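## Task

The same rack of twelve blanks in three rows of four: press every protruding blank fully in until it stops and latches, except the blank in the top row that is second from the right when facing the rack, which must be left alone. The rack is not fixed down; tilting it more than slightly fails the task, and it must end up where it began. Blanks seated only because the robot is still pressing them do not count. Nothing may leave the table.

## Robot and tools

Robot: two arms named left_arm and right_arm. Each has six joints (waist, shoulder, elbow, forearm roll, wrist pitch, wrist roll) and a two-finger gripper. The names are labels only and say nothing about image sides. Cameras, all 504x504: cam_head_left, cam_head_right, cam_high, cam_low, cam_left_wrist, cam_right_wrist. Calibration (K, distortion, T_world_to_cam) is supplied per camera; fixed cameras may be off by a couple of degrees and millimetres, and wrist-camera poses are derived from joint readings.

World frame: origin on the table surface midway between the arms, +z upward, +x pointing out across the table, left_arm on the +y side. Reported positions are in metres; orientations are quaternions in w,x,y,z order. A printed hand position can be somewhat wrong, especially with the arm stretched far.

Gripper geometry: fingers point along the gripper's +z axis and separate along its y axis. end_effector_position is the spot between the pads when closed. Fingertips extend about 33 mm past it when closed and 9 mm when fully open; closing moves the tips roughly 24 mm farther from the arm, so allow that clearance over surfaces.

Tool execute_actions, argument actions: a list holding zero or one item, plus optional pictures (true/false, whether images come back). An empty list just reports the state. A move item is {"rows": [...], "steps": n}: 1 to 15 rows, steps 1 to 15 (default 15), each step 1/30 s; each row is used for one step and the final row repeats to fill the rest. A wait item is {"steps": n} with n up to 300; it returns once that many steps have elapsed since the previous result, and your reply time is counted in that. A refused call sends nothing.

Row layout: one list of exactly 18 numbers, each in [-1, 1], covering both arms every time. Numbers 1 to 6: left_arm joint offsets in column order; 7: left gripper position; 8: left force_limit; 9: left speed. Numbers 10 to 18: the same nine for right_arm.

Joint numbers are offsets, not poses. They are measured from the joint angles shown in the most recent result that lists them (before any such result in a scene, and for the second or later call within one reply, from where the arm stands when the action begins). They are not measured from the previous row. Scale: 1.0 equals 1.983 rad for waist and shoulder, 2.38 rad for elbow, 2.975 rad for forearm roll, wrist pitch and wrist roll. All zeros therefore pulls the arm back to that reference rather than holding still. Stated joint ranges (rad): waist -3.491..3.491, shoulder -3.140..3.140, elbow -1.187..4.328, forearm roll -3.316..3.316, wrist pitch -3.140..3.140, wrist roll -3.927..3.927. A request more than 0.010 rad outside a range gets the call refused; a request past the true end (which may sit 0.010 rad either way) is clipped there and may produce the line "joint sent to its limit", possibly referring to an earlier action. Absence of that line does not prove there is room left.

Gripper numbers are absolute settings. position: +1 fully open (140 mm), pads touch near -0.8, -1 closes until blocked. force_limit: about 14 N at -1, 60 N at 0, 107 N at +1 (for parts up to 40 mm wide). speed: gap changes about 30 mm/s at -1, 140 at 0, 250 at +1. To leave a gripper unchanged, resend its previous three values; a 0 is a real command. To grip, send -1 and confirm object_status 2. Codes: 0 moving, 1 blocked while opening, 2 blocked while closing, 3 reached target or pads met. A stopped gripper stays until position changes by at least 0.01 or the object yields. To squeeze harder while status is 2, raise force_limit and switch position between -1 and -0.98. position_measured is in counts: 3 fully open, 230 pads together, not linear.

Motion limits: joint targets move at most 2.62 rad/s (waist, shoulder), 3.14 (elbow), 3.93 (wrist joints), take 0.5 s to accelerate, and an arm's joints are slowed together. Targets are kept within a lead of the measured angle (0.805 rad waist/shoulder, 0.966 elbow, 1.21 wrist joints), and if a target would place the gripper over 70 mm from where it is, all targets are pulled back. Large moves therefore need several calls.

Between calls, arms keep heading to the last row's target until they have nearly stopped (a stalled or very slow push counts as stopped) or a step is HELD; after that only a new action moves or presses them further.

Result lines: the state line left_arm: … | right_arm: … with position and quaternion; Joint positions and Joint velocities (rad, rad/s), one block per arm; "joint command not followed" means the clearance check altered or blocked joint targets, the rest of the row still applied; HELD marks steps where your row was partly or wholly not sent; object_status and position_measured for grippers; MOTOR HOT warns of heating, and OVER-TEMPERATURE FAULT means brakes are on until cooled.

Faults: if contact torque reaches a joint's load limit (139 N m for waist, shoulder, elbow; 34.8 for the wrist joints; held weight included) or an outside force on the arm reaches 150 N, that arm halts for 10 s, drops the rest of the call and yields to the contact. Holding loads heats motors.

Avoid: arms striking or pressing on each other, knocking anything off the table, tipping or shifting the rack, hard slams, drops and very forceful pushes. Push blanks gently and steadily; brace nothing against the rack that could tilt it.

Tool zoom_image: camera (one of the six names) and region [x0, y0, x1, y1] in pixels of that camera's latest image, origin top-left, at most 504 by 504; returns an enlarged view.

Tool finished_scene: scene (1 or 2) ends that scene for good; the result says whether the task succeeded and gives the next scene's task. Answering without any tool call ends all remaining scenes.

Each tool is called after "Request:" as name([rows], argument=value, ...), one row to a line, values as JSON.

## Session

Request:
execute_actions(actions=[])

Request:
zoom_image(camera="cam_high", region=[280,20,500,240])

Scene clock: 0.00 s of 4500.00 s.
left_arm: end_effector_position=(+0.3000, +0.2331, +0.2981) position_measured=3 object_status=3 end_effector_quat_wxyz=(-0.034, +0.822, -0.550, -0.142) | right_arm: end_effector_position=(+0.6656, -0.6776, +0.2140) position_measured=3 object_status=3 end_effector_quat_wxyz=(-0.232, +0.641, -0.607, +0.409)
Joint positions: left_arm=[-0.387 -0.003  0.136 -0.12  -1.98   0.795] | right_arm=[-0.141  0.141 -0.234 -0.169 -0.22   0.485]
Joint velocities: left_arm=[-0.    -0.     0.    -0.    -0.002  0.   ] | right_arm=[-0.     0.    -0.    -0.002  0.     0.   ]
camera_calibration (this result's frames):
cam_left_wrist: T_world_to_cam=[[-0.934113, -0.322645, 0.152751, 0.296552], [-0.14962, 0.742363, 0.653078, -0.324135], [-0.324109, 0.587194, -0.741725, 0.382337], [0, 0, 0, 1]] pos_world=[0.352435, 0.111801, 0.449976]
cam_right_wrist: T_world_to_cam=[[-0.60531, 0.035585, -0.795194, 0.594444], [-0.179164, 0.967274, 0.179667, 0.738271], [0.775565, 0.251225, -0.579125, -0.0332829], [0, 0, 0, 1]] pos_world=[0.517908, -0.726902, 0.320781]

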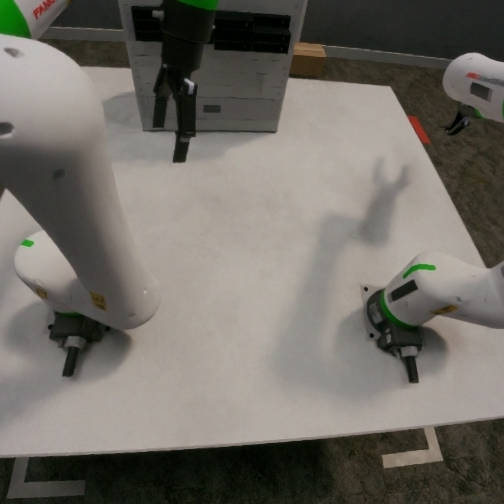

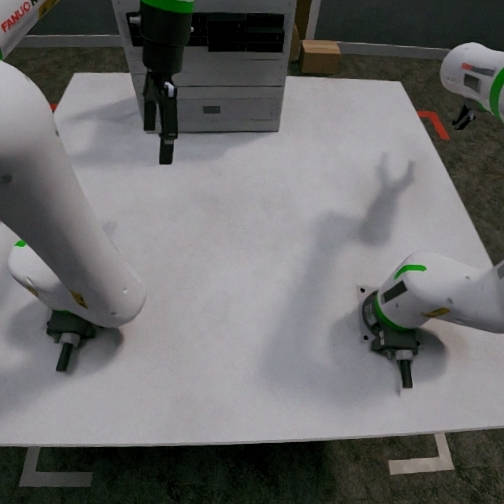

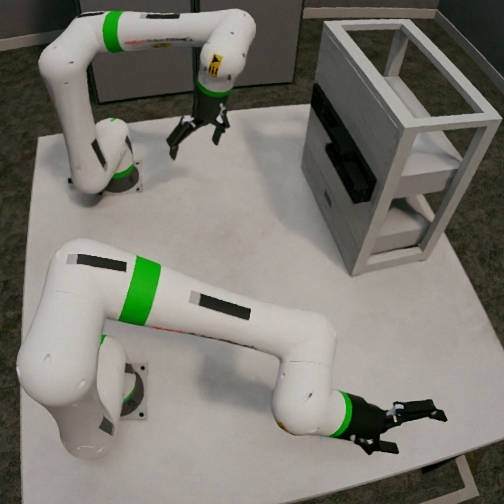

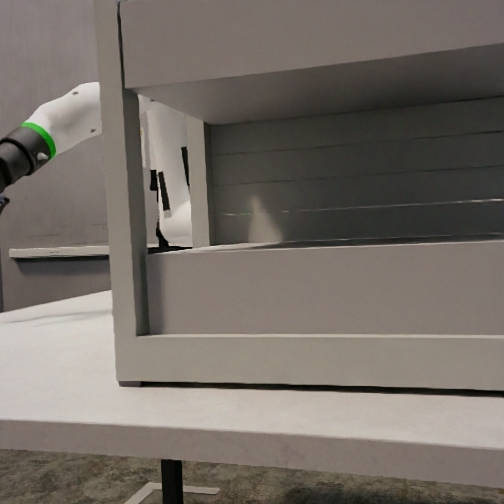

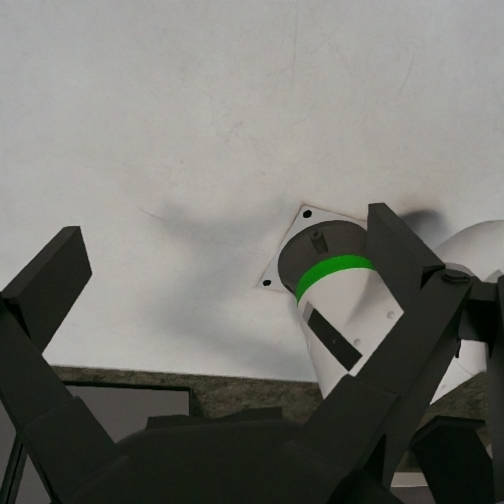

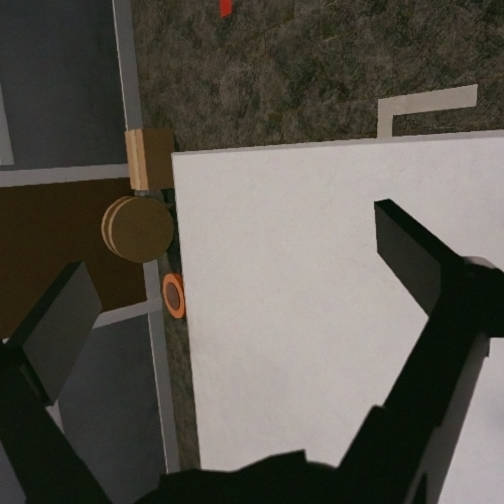

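Region (280, 20, 500, 240) of cam_high's 504x504 image, scaled by 2.291, with more detail than that image has.

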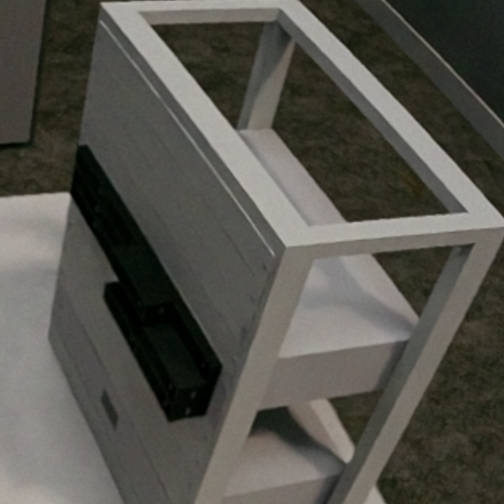

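Request:
execute_actions([
  {"rows":[[0.256,0,0.279,0.04,0.229,0.261,0.3,1,0,0,-0.1155,-0.222,1,-0.153,-0.163,-1,0,0]]},
], pictures=false)

Request:
execute_actions([
  {"steps":75},
], pictures=false)

Request:
execute_actions([
  {"rows":[[0,0.132,0.066,0,0,0,0.3,1,0,0.3,0,0,0.1126,0,0,-1,0,0]]},
], pictures=false)

Request:
execute_actions([
  {"steps":30},
])

Scene clock: 9.50 s of 4500.00 s.
left_arm: end_effector_position=(+0.4757, +0.2359, +0.3984) position_measured=91 object_status=0 end_effector_quat_wxyz=(-0.050, +0.929, -0.352, +0.104) | right_arm: end_effector_position=(+0.5505, -0.7104, +0.1646) position_measured=103 object_status=0 end_effector_quat_wxyz=(-0.021, +0.766, -0.543, +0.345)
Joint positions: left_arm=[-0.203 -0.003  0.378 -0.077 -1.733  1.077] | right_arm=[-0.141  0.043 -0.46   0.442 -0.415  0.277]
Joint velocities: left_arm=[ 0.408 -0.001  0.533  0.096  0.545  0.623] | right_arm=[-0.    -0.261 -0.602  2.072 -0.515 -0.549]
Steps of this call (steps 1 to 90: nothing new was sent; then 6.00 s passed at rest; steps 91 to 105: all 15 steps of this action). Readings (joint positions | what the end effector reports):
91: left_arm=[-0.387 -0.003 0.136 -0.120 -1.980 0.795] | right_arm=[-0.141 0.141 -0.234 -0.169 -0.220 0.485] | left_arm position_measured=3 object_status=0 | right_arm position_measured=3 object_status=0
92: left_arm=[-0.385 -0.003 0.139 -0.120 -1.978 0.798] | right_arm=[-0.141 0.141 -0.235 -0.166 -0.222 0.484] | left_arm position_measured=5 object_status=0 | right_arm position_measured=5 object_status=0
94: left_arm=[-0.366 -0.003 0.164 -0.115 -1.952 0.827] | right_arm=[-0.141 0.135 -0.249 -0.135 -0.233 0.471] | left_arm position_measured=20 object_status=0 | right_arm position_measured=20 object_status=0
98: left_arm=[-0.303 -0.003 0.247 -0.100 -1.867 0.924] | right_arm=[-0.141 0.104 -0.320 0.029 -0.294 0.406] | left_arm position_measured=50 object_status=0 | right_arm position_measured=50 object_status=0
105: the state above

Scene clock: 12.00 s of 4500.00 s.
left_arm: end_effector_position=(+0.6565, +0.3687, +0.7348) position_measured=91 object_status=3 end_effector_quat_wxyz=(-0.019, +0.858, +0.031, +0.512) | right_arm: end_effector_position=(+0.6448, -0.5001, +0.3490) position_measured=233 object_status=3 end_effector_quat_wxyz=(+0.547, +0.657, +0.285, +0.433)
Joint positions: left_arm=[ 0.121 -0.003  0.8   -0.001 -1.299  1.571] | right_arm=[-0.141 -0.088 -0.763  2.806 -0.676 -0.   ]
Joint velocities: left_arm=[ 0.001 -0.     0.002  0.    -0.001  0.   ] | right_arm=[ 0.001  0.    -0.     0.    -0.    -0.   ]
Steps of this call (steps 1 to 60: the robot went on to your last target; steps 61 to 75: nothing new was sent). Readings (joint positions | what the end effector reports):
1: left_arm=[-0.189 -0.003 0.396 -0.074 -1.714 1.098] | right_arm=[-0.141 0.034 -0.481 0.515 -0.433 0.258] | left_arm position_measured=91 object_status=0 | right_arm position_measured=111 object_status=0
2: left_arm=[-0.175 -0.003 0.414 -0.070 -1.696 1.119] | right_arm=[-0.141 0.025 -0.501 0.592 -0.451 0.240] | left_arm position_measured=91 object_status=0 | right_arm position_measured=119 object_status=0
4: left_arm=[-0.148 -0.003 0.449 -0.064 -1.660 1.160] | right_arm=[-0.141 0.008 -0.541 0.758 -0.485 0.203] | left_arm position_measured=91 object_status=3 | right_arm position_measured=134 object_status=0
8: left_arm=[-0.095 -0.003 0.519 -0.052 -1.588 1.242] | right_arm=[-0.141 -0.019 -0.603 1.083 -0.539 0.146] | left_arm position_measured=91 object_status=3 | right_arm position_measured=164 object_status=0
75: the state above
All arms were judged still, so your last target was given up. Only a new action makes them travel on or press farther. Fingers that are still opening or closing keep moving.

Scene clock: 12.50 s of 4500.00 s.
left_arm: end_effector_position=(+0.7721, +0.3770, +0.6574) position_measured=91 object_status=3 end_effector_quat_wxyz=(-0.017, +0.884, +0.032, +0.467) | right_arm: end_effector_position=(+0.6565, -0.3137, +0.3424) position_measured=233 object_status=3 end_effector_quat_wxyz=(+0.504, +0.581, +0.408, +0.492)
Joint positions: left_arm=[ 0.121  0.255  0.955 -0.001 -1.299  1.571] | right_arm=[ 0.088 -0.088 -0.763  2.935 -0.676 -0.   ]
Joint velocities: left_arm=[-0.001  0.178  0.109  0.001 -0.     0.   ] | right_arm=[ 0.548  0.    -0.     0.306 -0.001  0.   ]
Steps of this call (steps 1 to 15: all 15 steps of this action). Readings (joint positions | what the end effector reports):
1: left_arm=[0.121 -0.003 0.800 -0.001 -1.299 1.571] | right_arm=[-0.141 -0.088 -0.763 2.806 -0.676 -0.000] | left_arm position_measured=91 object_status=3 | right_arm position_measured=233 object_status=3
2: left_arm=[0.121 -0.001 0.802 -0.001 -1.299 1.571] | right_arm=[-0.139 -0.088 -0.763 2.807 -0.676 -0.000] | left_arm position_measured=91 object_status=3 | right_arm position_measured=233 object_status=3
4: left_arm=[0.121 0.019 0.814 -0.001 -1.299 1.571] | right_arm=[-0.118 -0.088 -0.763 2.819 -0.676 -0.000] | left_arm position_measured=91 object_status=3 | right_arm position_measured=233 object_status=3
8: left_arm=[0.121 0.117 0.872 -0.001 -1.299 1.571] | right_arm=[-0.041 -0.088 -0.763 2.862 -0.676 -0.000] | left_arm position_measured=91 object_status=3 | right_arm position_measured=233 object_status=3
15: the state above

Scene clock: 13.50 s of 4500.00 s.
left_arm: end_effector_position=(+0.7736, +0.3771, +0.6564) position_measured=91 object_status=3 end_effector_quat_wxyz=(-0.017, +0.884, +0.032, +0.466) | right_arm: end_effector_position=(+0.5686, -0.0337, +0.3253) position_measured=233 object_status=3 end_effector_quat_wxyz=(+0.417, +0.417, +0.571, +0.571)
Joint positions: left_arm=[ 0.121  0.259  0.957 -0.001 -1.299  1.571] | right_arm=[ 0.454 -0.088 -0.763  3.141 -0.676 -0.   ]
Joint velocities: left_arm=[ 0.    -0.     0.001 -0.001 -0.    -0.   ] | right_arm=[ 0.    -0.    -0.    -0.001 -0.     0.   ]
Steps of this call (steps 1 to 30: the robot went on to your last target). Readings (joint positions | what the end effector reports):
1: left_arm=[0.121 0.258 0.957 -0.001 -1.299 1.571] | right_arm=[0.107 -0.088 -0.763 2.945 -0.676 -0.000] | left_arm position_measured=91 object_status=3 | right_arm position_measured=233 object_status=3
2: left_arm=[0.121 0.259 0.957 -0.001 -1.299 1.571] | right_arm=[0.125 -0.088 -0.763 2.956 -0.676 -0.000] | left_arm position_measured=91 object_status=3 | right_arm position_measured=233 object_status=3
4: left_arm=[0.121 0.258 0.958 -0.001 -1.299 1.571] | right_arm=[0.162 -0.088 -0.763 2.977 -0.676 -0.000] | left_arm position_measured=91 object_status=3 | right_arm position_measured=233 object_status=3
8: left_arm=[0.121 0.258 0.958 -0.001 -1.299 1.571] | right_arm=[0.236 -0.088 -0.763 3.018 -0.676 -0.000] | left_arm position_measured=91 object_status=3 | right_arm position_measured=233 object_status=3
30: the state above
camera_calibration (this result's frames):
cam_left_wrist: T_world_to_cam=[[-0.00126109, -0.998683, -0.0512995, 0.39787], [-0.870833, 0.0263145, -0.490875, 0.984688], [0.491578, 0.0440543, -0.869719, 0.374882], [0, 0, 0, 1]] pos_world=[0.673717, 0.354919, 0.829811]
cam_right_wrist: T_world_to_cam=[[0.00648868, -0.191102, 0.981549, -0.332167], [-0.147828, -0.970968, -0.188065, 0.114619], [0.988992, -0.14388, -0.0345506, -0.367147], [0, 0, 0, 1]] pos_world=[0.382205, -0.00501121, 0.334909]

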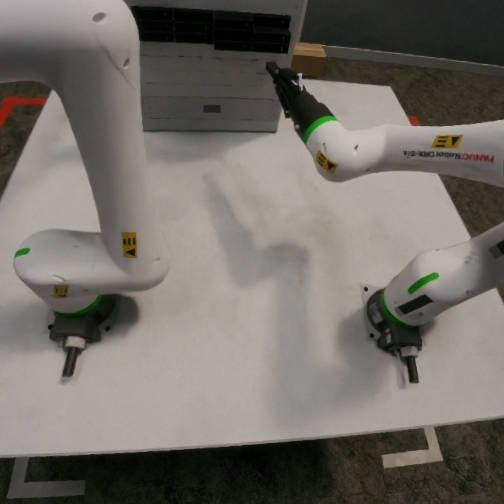

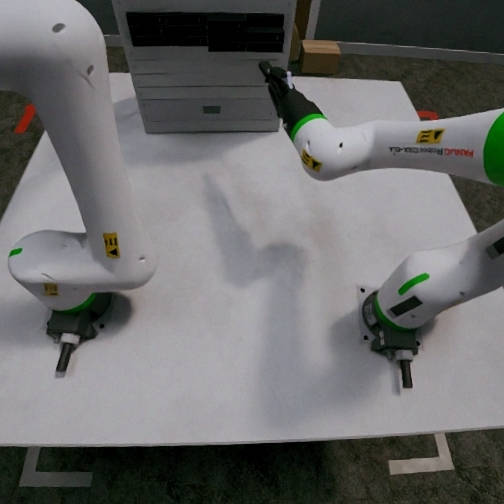

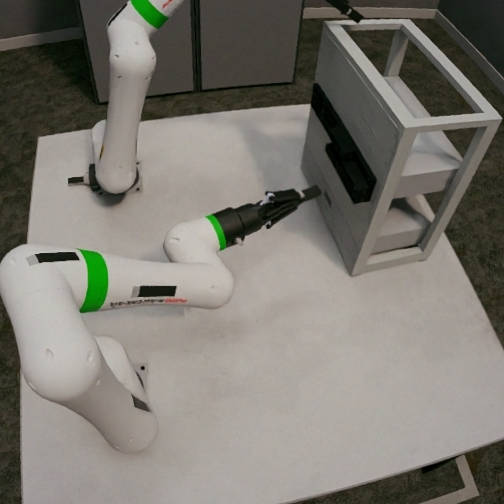

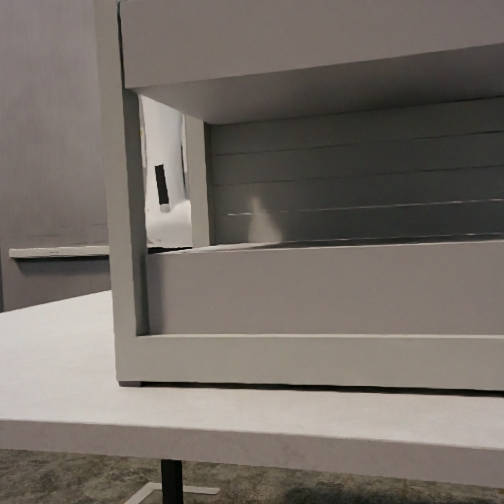

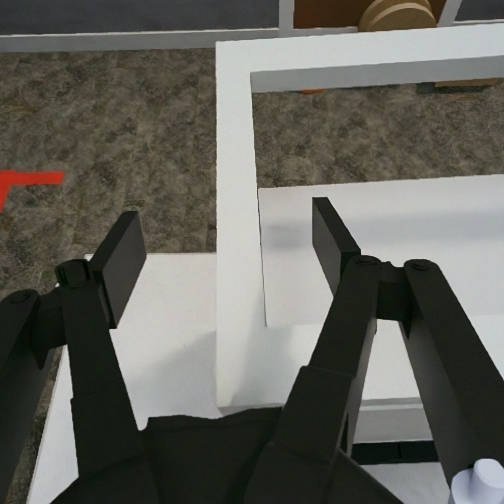

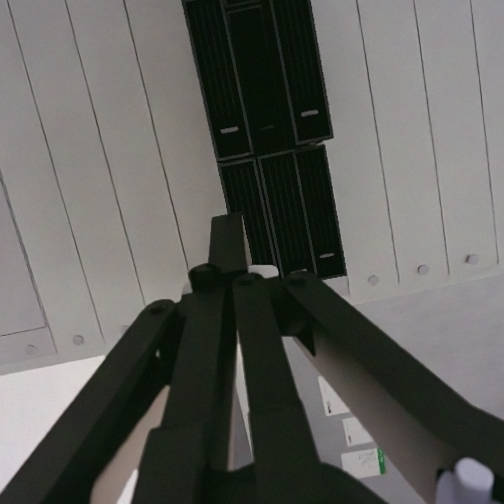

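Request:
execute_actions([
  {"rows":[[-0.004,0.035,0,0,0.023,0,0.3,1,0,0,0.05,0.062,0,0.016,0,-1,0,0]]},
])

Request:
execute_actions(actions=[])

Scene clock: 28.20 s of 4500.00 s.
left_arm: end_effector_position=(+0.8183, +0.3741, +0.6245) position_measured=91 object_status=3 end_effector_quat_wxyz=(-0.015, +0.884, +0.028, +0.466) | right_arm: end_effector_position=(+0.6192, -0.0174, +0.3436) position_measured=233 object_status=3 end_effector_quat_wxyz=(+0.417, +0.417, +0.570, +0.572)
Joint positions: left_arm=[ 0.113  0.328  0.957 -0.001 -1.231  1.571] | right_arm=[ 0.454  0.011 -0.615  3.141 -0.628 -0.   ]
Joint velocities: left_arm=[ 0.001 -0.001  0.001  0.    -0.    -0.   ] | right_arm=[-0.     0.001  0.002  0.001  0.001  0.   ]
Steps of this call (steps 1 to 15: the robot went on to your last target; steps 16 to 90: nothing new was sent; then 11.20 s passed at rest; steps 91 to 105: all 15 steps of this action). Readings (joint positions | what the end effector reports):
91: left_arm=[0.121 0.259 0.957 -0.001 -1.299 1.571] | right_arm=[0.454 -0.088 -0.763 3.141 -0.676 -0.000] | left_arm position_measured=91 object_status=3 | right_arm position_measured=233 object_status=3
92: left_arm=[0.120 0.261 0.957 -0.001 -1.298 1.571] | right_arm=[0.454 -0.086 -0.760 3.141 -0.675 -0.000] | left_arm position_measured=91 object_status=3 | right_arm position_measured=233 object_status=3
94: left_arm=[0.118 0.281 0.957 -0.001 -1.277 1.571] | right_arm=[0.454 -0.069 -0.735 3.141 -0.667 -0.000] | left_arm position_measured=91 object_status=3 | right_arm position_measured=233 object_status=3
98: left_arm=[0.113 0.328 0.957 -0.001 -1.232 1.571] | right_arm=[0.454 -0.003 -0.636 3.141 -0.635 -0.000] | left_arm position_measured=91 object_status=3 | right_arm position_measured=233 object_status=3
105: the state above
camera_calibration (this result's frames):
cam_left_wrist: T_world_to_cam=[[-0.00934937, -0.998644, -0.0512176, 0.399825], [-0.871052, 0.0332887, -0.490062, 1.00502], [0.491103, 0.0400314, -0.870181, 0.327436], [0, 0, 0, 1]] pos_world=[0.718361, 0.35272, 0.797931]
cam_right_wrist: T_world_to_cam=[[0.00580532, -0.191203, 0.981533, -0.346961], [-0.147555, -0.970969, -0.188272, 0.141215], [0.989037, -0.143737, -0.0338498, -0.414485], [0, 0, 0, 1]] pos_world=[0.432792, 0.011198, 0.353111]

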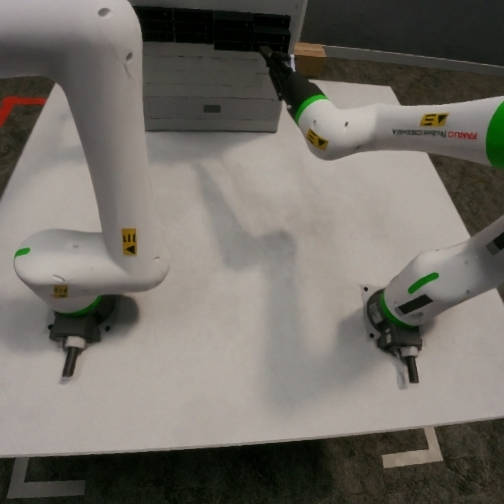

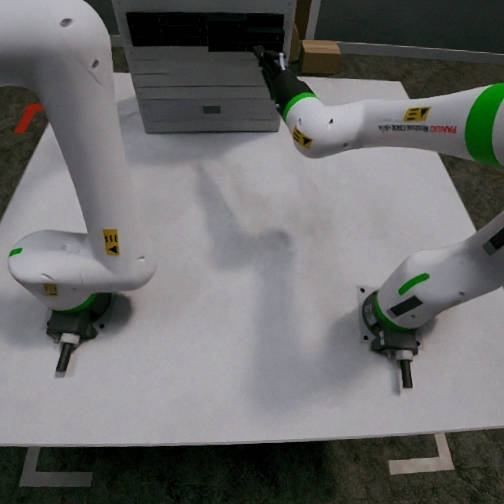

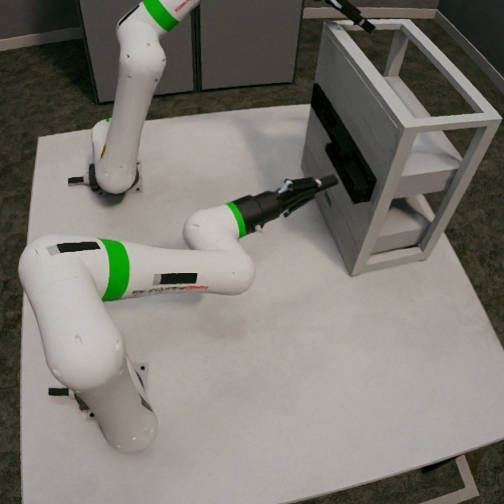

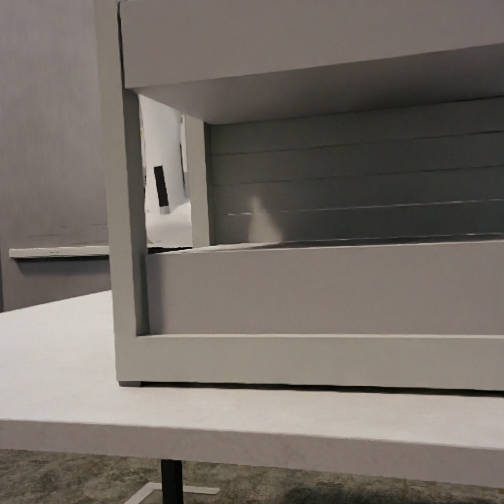

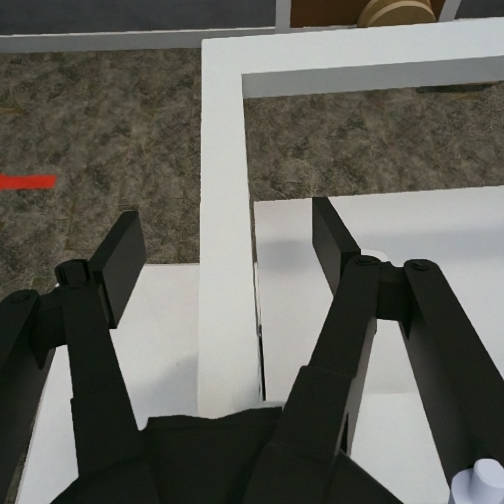

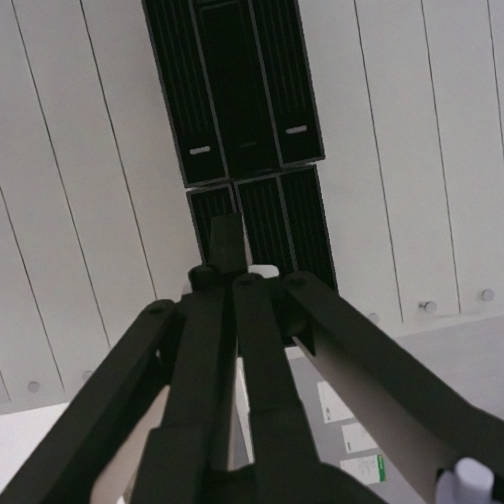

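Scene clock: 28.20 s of 4500.00 s.
left_arm: end_effector_position=(+0.8183, +0.3741, +0.6245) position_measured=91 object_status=3 end_effector_quat_wxyz=(-0.015, +0.884, +0.028, +0.466) | right_arm: end_effector_position=(+0.6192, -0.0174, +0.3436) position_measured=233 object_status=3 end_effector_quat_wxyz=(+0.417, +0.417, +0.570, +0.572)
Joint positions: left_arm=[ 0.113  0.328  0.957 -0.001 -1.231  1.571] | right_arm=[ 0.454  0.011 -0.615  3.141 -0.628 -0.   ]
Joint velocities: left_arm=[ 0.001 -0.001  0.001  0.    -0.    -0.   ] | right_arm=[-0.     0.001  0.002  0.001  0.001  0.   ]
camera_calibration (this result's frames):
cam_left_wrist: T_world_to_cam=[[-0.00934937, -0.998644, -0.0512176, 0.399825], [-0.871052, 0.0332887, -0.490062, 1.00502], [0.491103, 0.0400314, -0.870181, 0.327436], [0, 0, 0, 1]] pos_world=[0.718361, 0.35272, 0.797931]
cam_right_wrist: T_world_to_cam=[[0.00580532, -0.191203, 0.981533, -0.346961], [-0.147555, -0.970969, -0.188272, 0.141215], [0.989037, -0.143737, -0.0338498, -0.414485], [0, 0, 0, 1]] pos_world=[0.432792, 0.011198, 0.353111]

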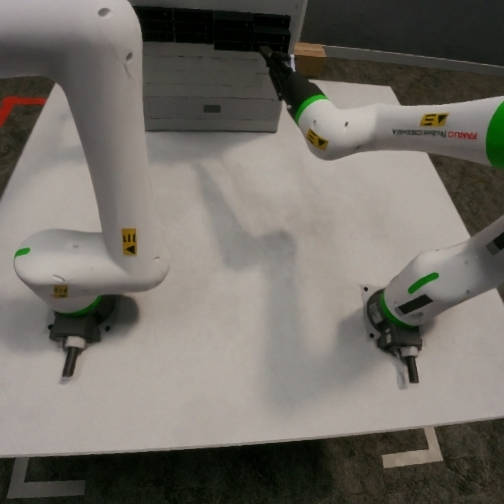

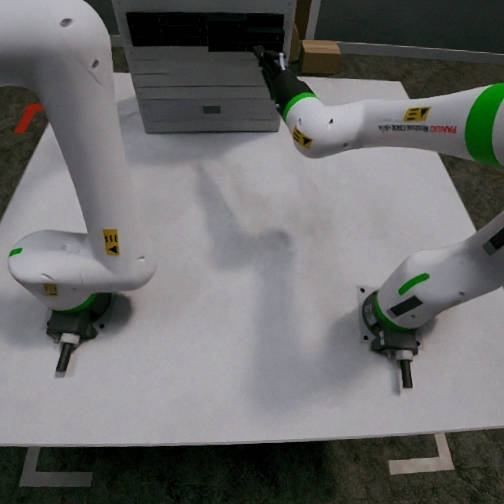

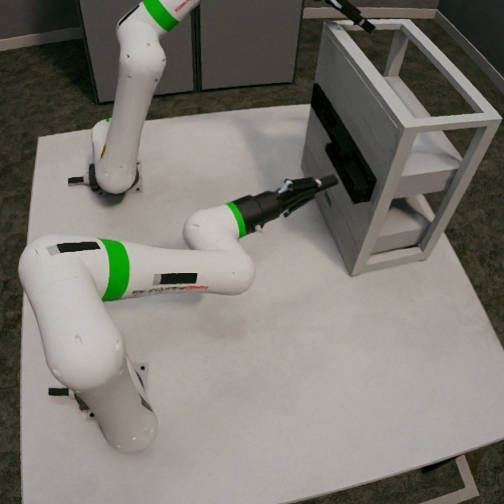

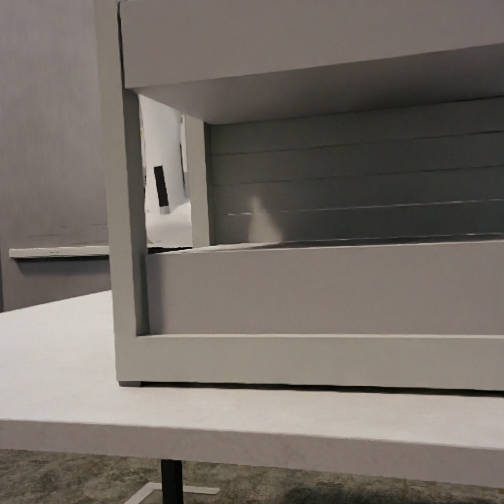

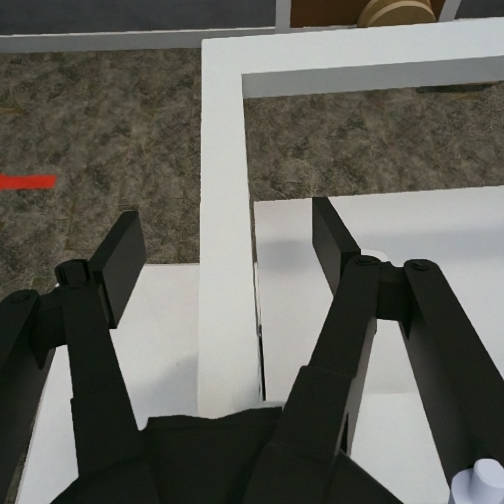

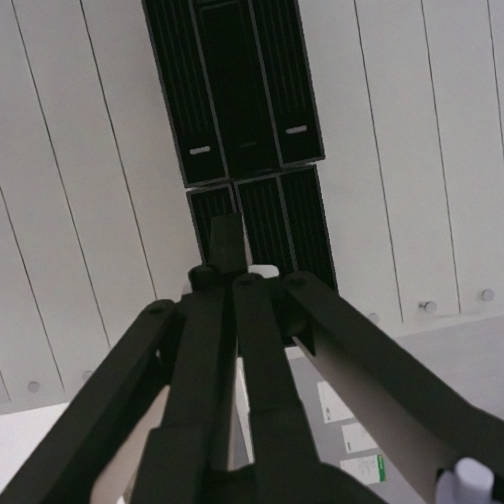

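Request:
execute_actions([
  {"rows":[[0,0,0,0,-0.024,0,0.3,1,0,-0.022,0.012,0.017,0,0.0055,0,-1,0,0]],"steps":12},
])

Request:
zoom_image(camera="cam_high", region=[280,10,450,220])

Request:
zoom_image(camera="cam_head_right", region=[110,0,300,70])

Scene clock: 32.83 s of 4500.00 s.
left_arm: end_effector_position=(+0.8032, +0.3731, +0.6040) position_measured=91 object_status=3 end_effector_quat_wxyz=(-0.014, +0.900, +0.029, +0.434) | right_arm: end_effector_position=(+0.6468, -0.0419, +0.3494) position_measured=233 object_status=3 end_effector_quat_wxyz=(+0.430, +0.429, +0.561, +0.563)
Joint positions: left_arm=[ 0.113  0.328  0.958 -0.001 -1.302  1.571] | right_arm=[ 0.41   0.035 -0.575  3.141 -0.612 -0.   ]
Joint velocities: left_arm=[-0.001 -0.    -0.001 -0.001  0.    -0.   ] | right_arm=[-0.     0.001  0.001 -0.002 -0.001 -0.   ]
Steps of this call (steps 1 to 15: the robot went on to your last target; steps 16 to 90: nothing new was sent; then 1.23 s passed at rest; steps 91 to 102: all 12 steps of this action). Readings (joint positions | what the end effector reports):
91: left_arm=[0.113 0.328 0.957 -0.001 -1.231 1.571] | right_arm=[0.454 0.011 -0.615 3.141 -0.628 -0.000] | left_arm position_measured=91 object_status=3 | right_arm position_measured=233 object_status=3
92: left_arm=[0.113 0.328 0.958 -0.001 -1.233 1.571] | right_arm=[0.452 0.012 -0.613 3.141 -0.627 -0.000] | left_arm position_measured=91 object_status=3 | right_arm position_measured=233 object_status=3
94: left_arm=[0.113 0.328 0.958 -0.001 -1.265 1.571] | right_arm=[0.432 0.023 -0.594 3.141 -0.620 -0.000] | left_arm position_measured=91 object_status=3 | right_arm position_measured=233 object_status=3
98: left_arm=[0.113 0.328 0.958 -0.001 -1.302 1.571] | right_arm=[0.411 0.035 -0.575 3.141 -0.612 -0.000] | left_arm position_measured=91 object_status=3 | right_arm position_measured=233 object_status=3
102: the state above
camera_calibration (this result's frames):
cam_left_wrist: T_world_to_cam=[[-0.012698, -0.998863, -0.0459468, 0.397315], [-0.903739, 0.0311281, -0.426952, 0.970835], [0.427896, 0.0361025, -0.903106, 0.389164], [0, 0, 0, 1]] pos_world=[0.715904, 0.352593, 0.784212]
cam_right_wrist: T_world_to_cam=[[-0.00276018, -0.191496, 0.98149, -0.351861], [-0.189786, -0.963555, -0.18853, 0.150361], [0.981822, -0.186793, -0.0336837, -0.442317], [0, 0, 0, 1]] pos_world=[0.461841, -0.00512034, 0.358796]

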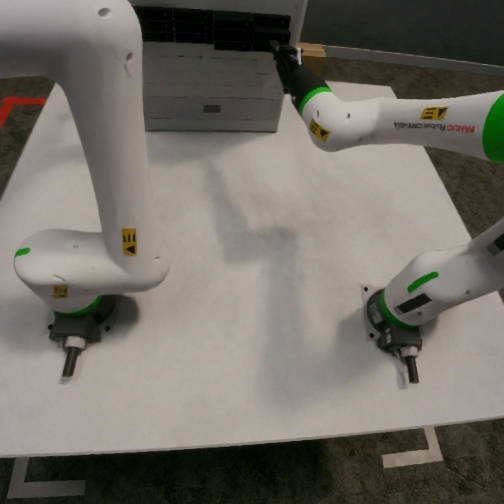

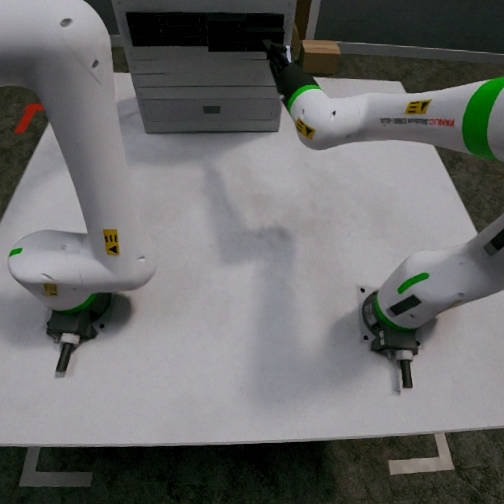

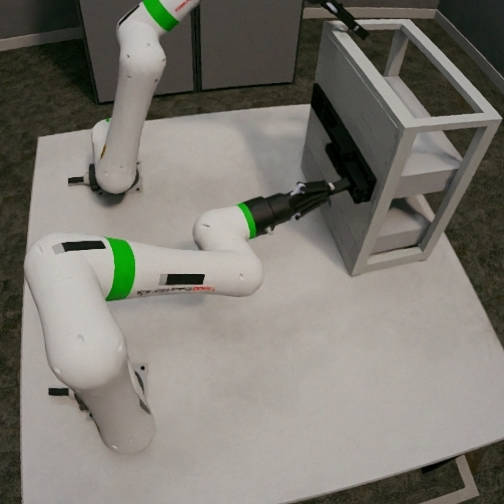

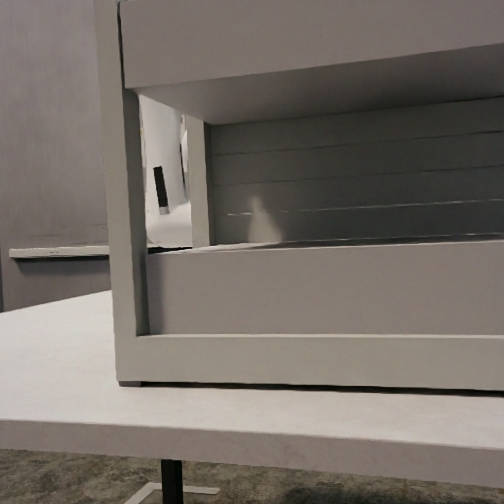

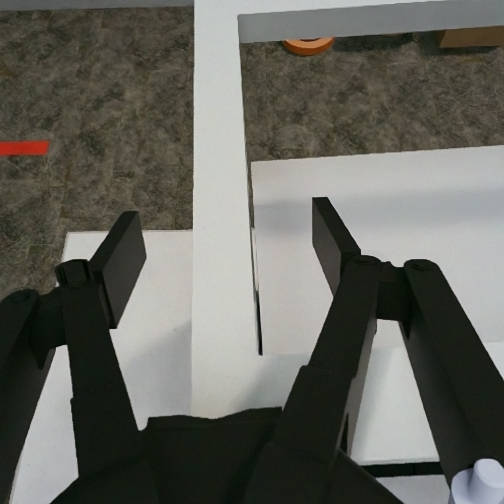

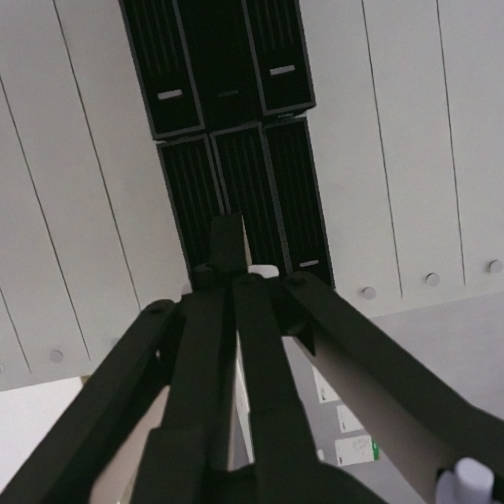

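Region (280, 10, 450, 220) of cam_high's 504x504 image, scaled by 2.400, with more detail than that image has; it fills the left 408 columns of this view, and the rest is white.

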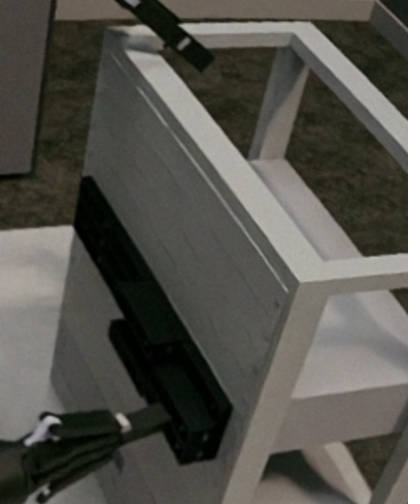

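Region (110, 0, 300, 70) of cam_head_right's 504x504 image, scaled by 2.653, with more detail than that image has; it fills the top 186 rows of this view, and the rest is white.

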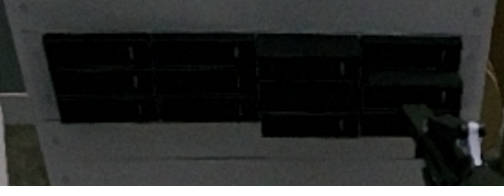

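Request:
execute_actions([
  {"rows":[[0.002,0,0,0,-0.004,0,-1,1,0,0,0.008,0.007,0,0,0,-1,0,0]]},
], pictures=false)

Request:
execute_actions([
  {"rows":[[0,0,0,0,0,0,-1,1,0,0,0,0,0,0,0,-1,0,0],[0,0,0,0,0,0,-1,1,0,0,0.004,0.0034,0,0,0,-1,0,0],[0,0,0,0,0,0,-1,1,0,-0.001,0.008,0.007,0,0,0,-1,0,0],[0,0,0,0,0,0,-1,1,0,-0.001,0.012,0.01,0,0,0,-1,0,0],[0,0,0,0,0,0,-1,1,0,-0.002,0.016,0.0135,0,0,0,-1,0,0],[0,0,0,0,0,0,-1,1,0,-0.002,0.02,0.017,0,0,0,-1,0,0],[0,0,0,0,0,0,-1,1,0,-0.003,0.024,0.02,0,0,0,-1,0,0],[0,0,0,0,0,0,-1,1,0,-0.003,0.028,0.024,0,0,0,-1,0,0],[0,0,0,0,0,0,-1,1,0,-0.004,0.032,0.027,0,0,0,-1,0,0]]},
])

Request:
zoom_image(camera="cam_high", region=[300,120,400,220])

Scene clock: 40.97 s of 4500.00 s.
left_arm: end_effector_position=(+0.8008, +0.3758, +0.6007) position_measured=191 object_status=0 end_effector_quat_wxyz=(-0.015, +0.903, +0.030, +0.428) | right_arm: end_effector_position=(+0.6533, -0.0401, +0.3496) position_measured=233 object_status=3 end_effector_quat_wxyz=(+0.430, +0.429, +0.561, +0.563)
Joint positions: left_arm=[ 0.117  0.328  0.957 -0.001 -1.314  1.571] | right_arm=[ 0.41   0.051 -0.558  3.141 -0.612 -0.   ]
Joint velocities: left_arm=[ 0.    -0.    -0.    -0.001 -0.     0.   ] | right_arm=[ 0.     0.     0.    -0.001 -0.     0.   ]
Steps of this call (steps 1 to 15: the robot went on to your last target; steps 16 to 90: nothing new was sent; then 4.63 s passed at rest; steps 91 to 105: all 15 steps of this action). Readings (joint positions | what the end effector reports):
91: left_arm=[0.113 0.328 0.957 -0.001 -1.302 1.571] | right_arm=[0.410 0.035 -0.575 3.141 -0.612 -0.000] | left_arm position_measured=91 object_status=0 | right_arm position_measured=233 object_status=3
92: left_arm=[0.113 0.328 0.957 -0.001 -1.305 1.571] | right_arm=[0.410 0.037 -0.573 3.141 -0.612 -0.000] | left_arm position_measured=93 object_status=0 | right_arm position_measured=233 object_status=3
94: left_arm=[0.116 0.328 0.957 -0.001 -1.312 1.571] | right_arm=[0.410 0.048 -0.561 3.141 -0.612 -0.000] | left_arm position_measured=108 object_status=0 | right_arm position_measured=233 object_status=3
98: left_arm=[0.117 0.328 0.957 -0.001 -1.314 1.571] | right_arm=[0.410 0.051 -0.558 3.141 -0.612 -0.000] | left_arm position_measured=138 object_status=0 | right_arm position_measured=233 object_status=3
105: the state above

Scene clock: 51.50 s of 4500.00 s.
left_arm: end_effector_position=(+0.8008, +0.3758, +0.6007) position_measured=196 object_status=2 end_effector_quat_wxyz=(-0.015, +0.903, +0.030, +0.428) | right_arm: end_effector_position=(+0.6790, -0.0384, +0.3491) position_measured=233 object_status=3 end_effector_quat_wxyz=(+0.433, +0.430, +0.559, +0.562)
Joint positions: left_arm=[ 0.117  0.328  0.957 -0.001 -1.314  1.571] | right_arm=[ 0.403  0.11  -0.498  3.143 -0.613 -0.   ]
Joint velocities: left_arm=[ 0.002  0.     0.     0.001  0.001 -0.   ] | right_arm=[ 0.001  0.    -0.    -0.    -0.001  0.   ]
FORCE FAULT: contact force on the right arm reached its limit, and that arm stopped for 10 seconds. The contact can be on any part of that arm, not only on its tool. That arm's remaining commands of this call were not run. That arm holds still and accepts commands again. Move the arm away from the contact; if what it grips holds it there, let go first. Pushing or pulling that hard again can fault the arm again.
The stop of the right arm began at step 16 of this call (marked STOPPED below). From that step on that arm followed nothing that you had sent. Nothing is kept back now, and the robot has no last target.
Steps of this call (steps 1 to 15: all 15 steps of this action; steps 16 to 316: the stop continued). Readings (joint positions | what the end effector reports):
1: left_arm=[0.117 0.328 0.957 -0.001 -1.314 1.571] | right_arm=[0.410 0.051 -0.558 3.141 -0.612 -0.000] | left_arm position_measured=196 object_status=0 | right_arm position_measured=233 object_status=3
2: left_arm=[0.117 0.328 0.957 -0.001 -1.314 1.571] | right_arm=[0.410 0.051 -0.558 3.141 -0.612 -0.000] | left_arm position_measured=196 object_status=0 | right_arm position_measured=233 object_status=3
4: left_arm=[0.117 0.328 0.957 -0.001 -1.314 1.571] | right_arm=[0.410 0.057 -0.551 3.141 -0.612 -0.000] | left_arm position_measured=196 object_status=0 | right_arm position_measured=233 object_status=3
8: left_arm=[0.117 0.328 0.957 -0.001 -1.314 1.571] | right_arm=[0.407 0.085 -0.523 3.141 -0.612 -0.000] | left_arm position_measured=196 object_status=2 | right_arm position_measured=233 object_status=3
16: left_arm=[0.117 0.328 0.957 -0.001 -1.314 1.571] | right_arm=[0.403 0.112 -0.495 3.142 -0.613 -0.000] | left_arm position_measured=196 object_status=2 | right_arm position_measured=233 object_status=3 STOPPED (the right arm)
316: the state above
camera_calibration (this result's frames):
cam_left_wrist: T_world_to_cam=[[-0.00964085, -0.998954, -0.0446987, 0.396579], [-0.90889, 0.0273918, -0.416135, 0.966183], [0.416924, 0.0366143, -0.908204, 0.39882], [0, 0, 0, 1]] pos_world=[0.7157, 0.355096, 0.781999]
cam_right_wrist: T_world_to_cam=[[-0.00780888, -0.191118, 0.981536, -0.347435], [-0.195073, -0.962417, -0.188947, 0.163557], [0.980758, -0.192946, -0.0297664, -0.474162], [0, 0, 0, 1]] pos_world=[0.494231, -0.000479067, 0.357809]

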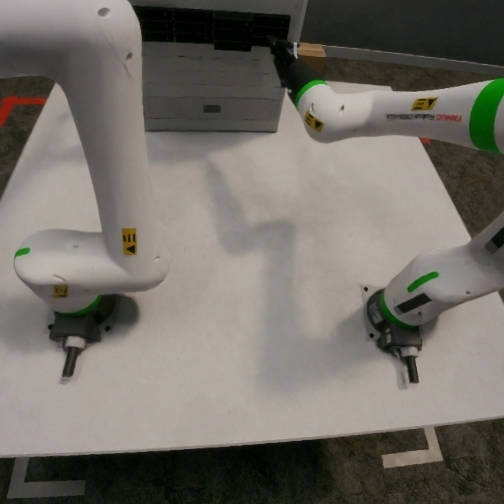

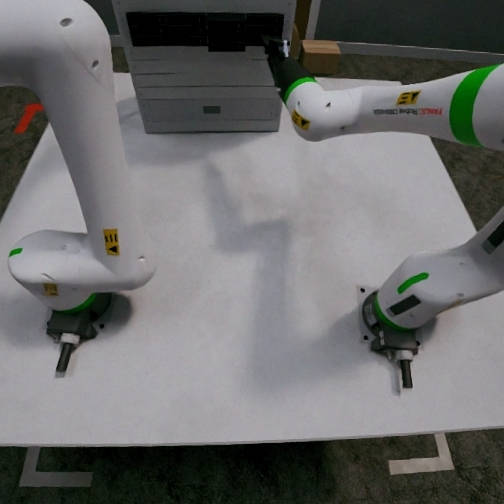

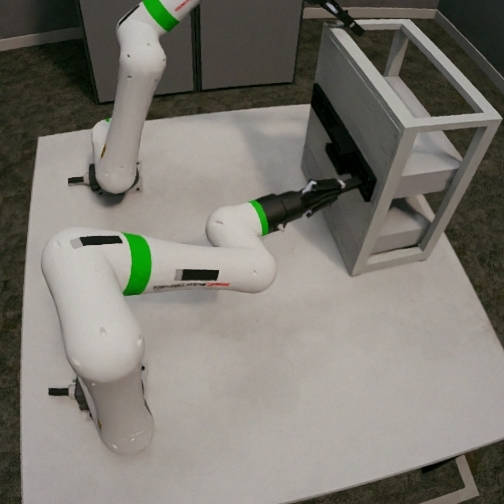

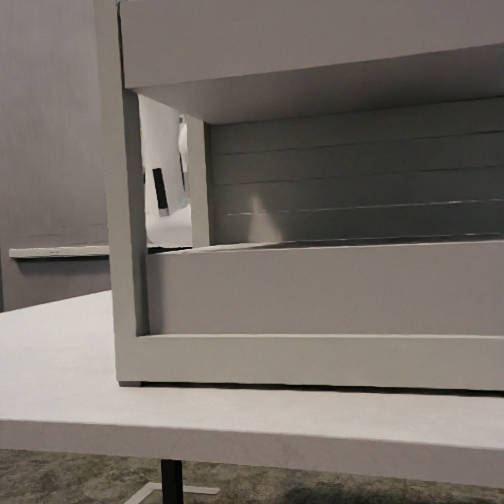

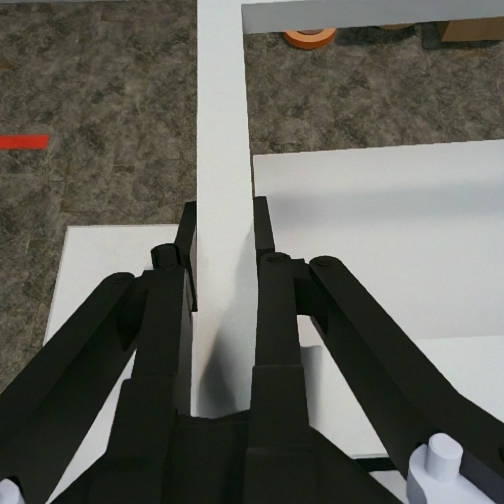

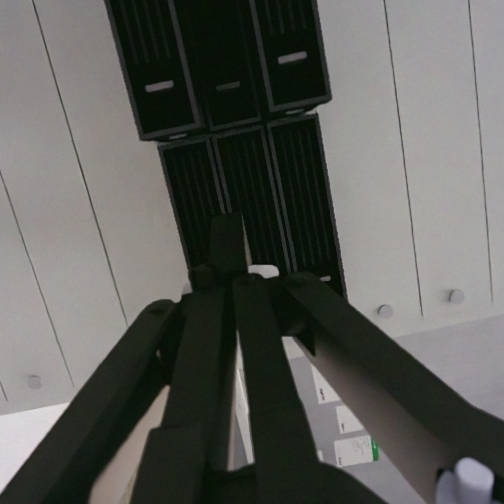

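Region (300, 120, 400, 220) of cam_high's 504x504 image, scaled by 5.040, with more detail than that image has.

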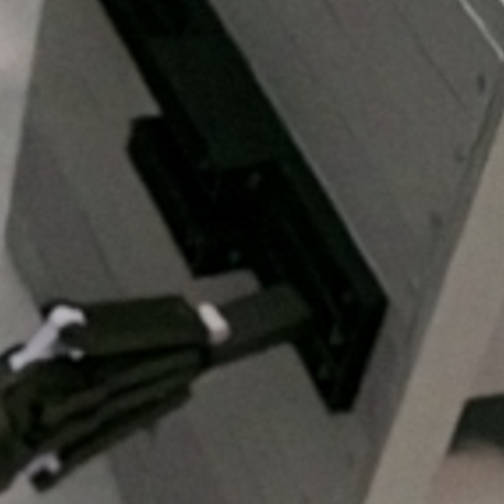

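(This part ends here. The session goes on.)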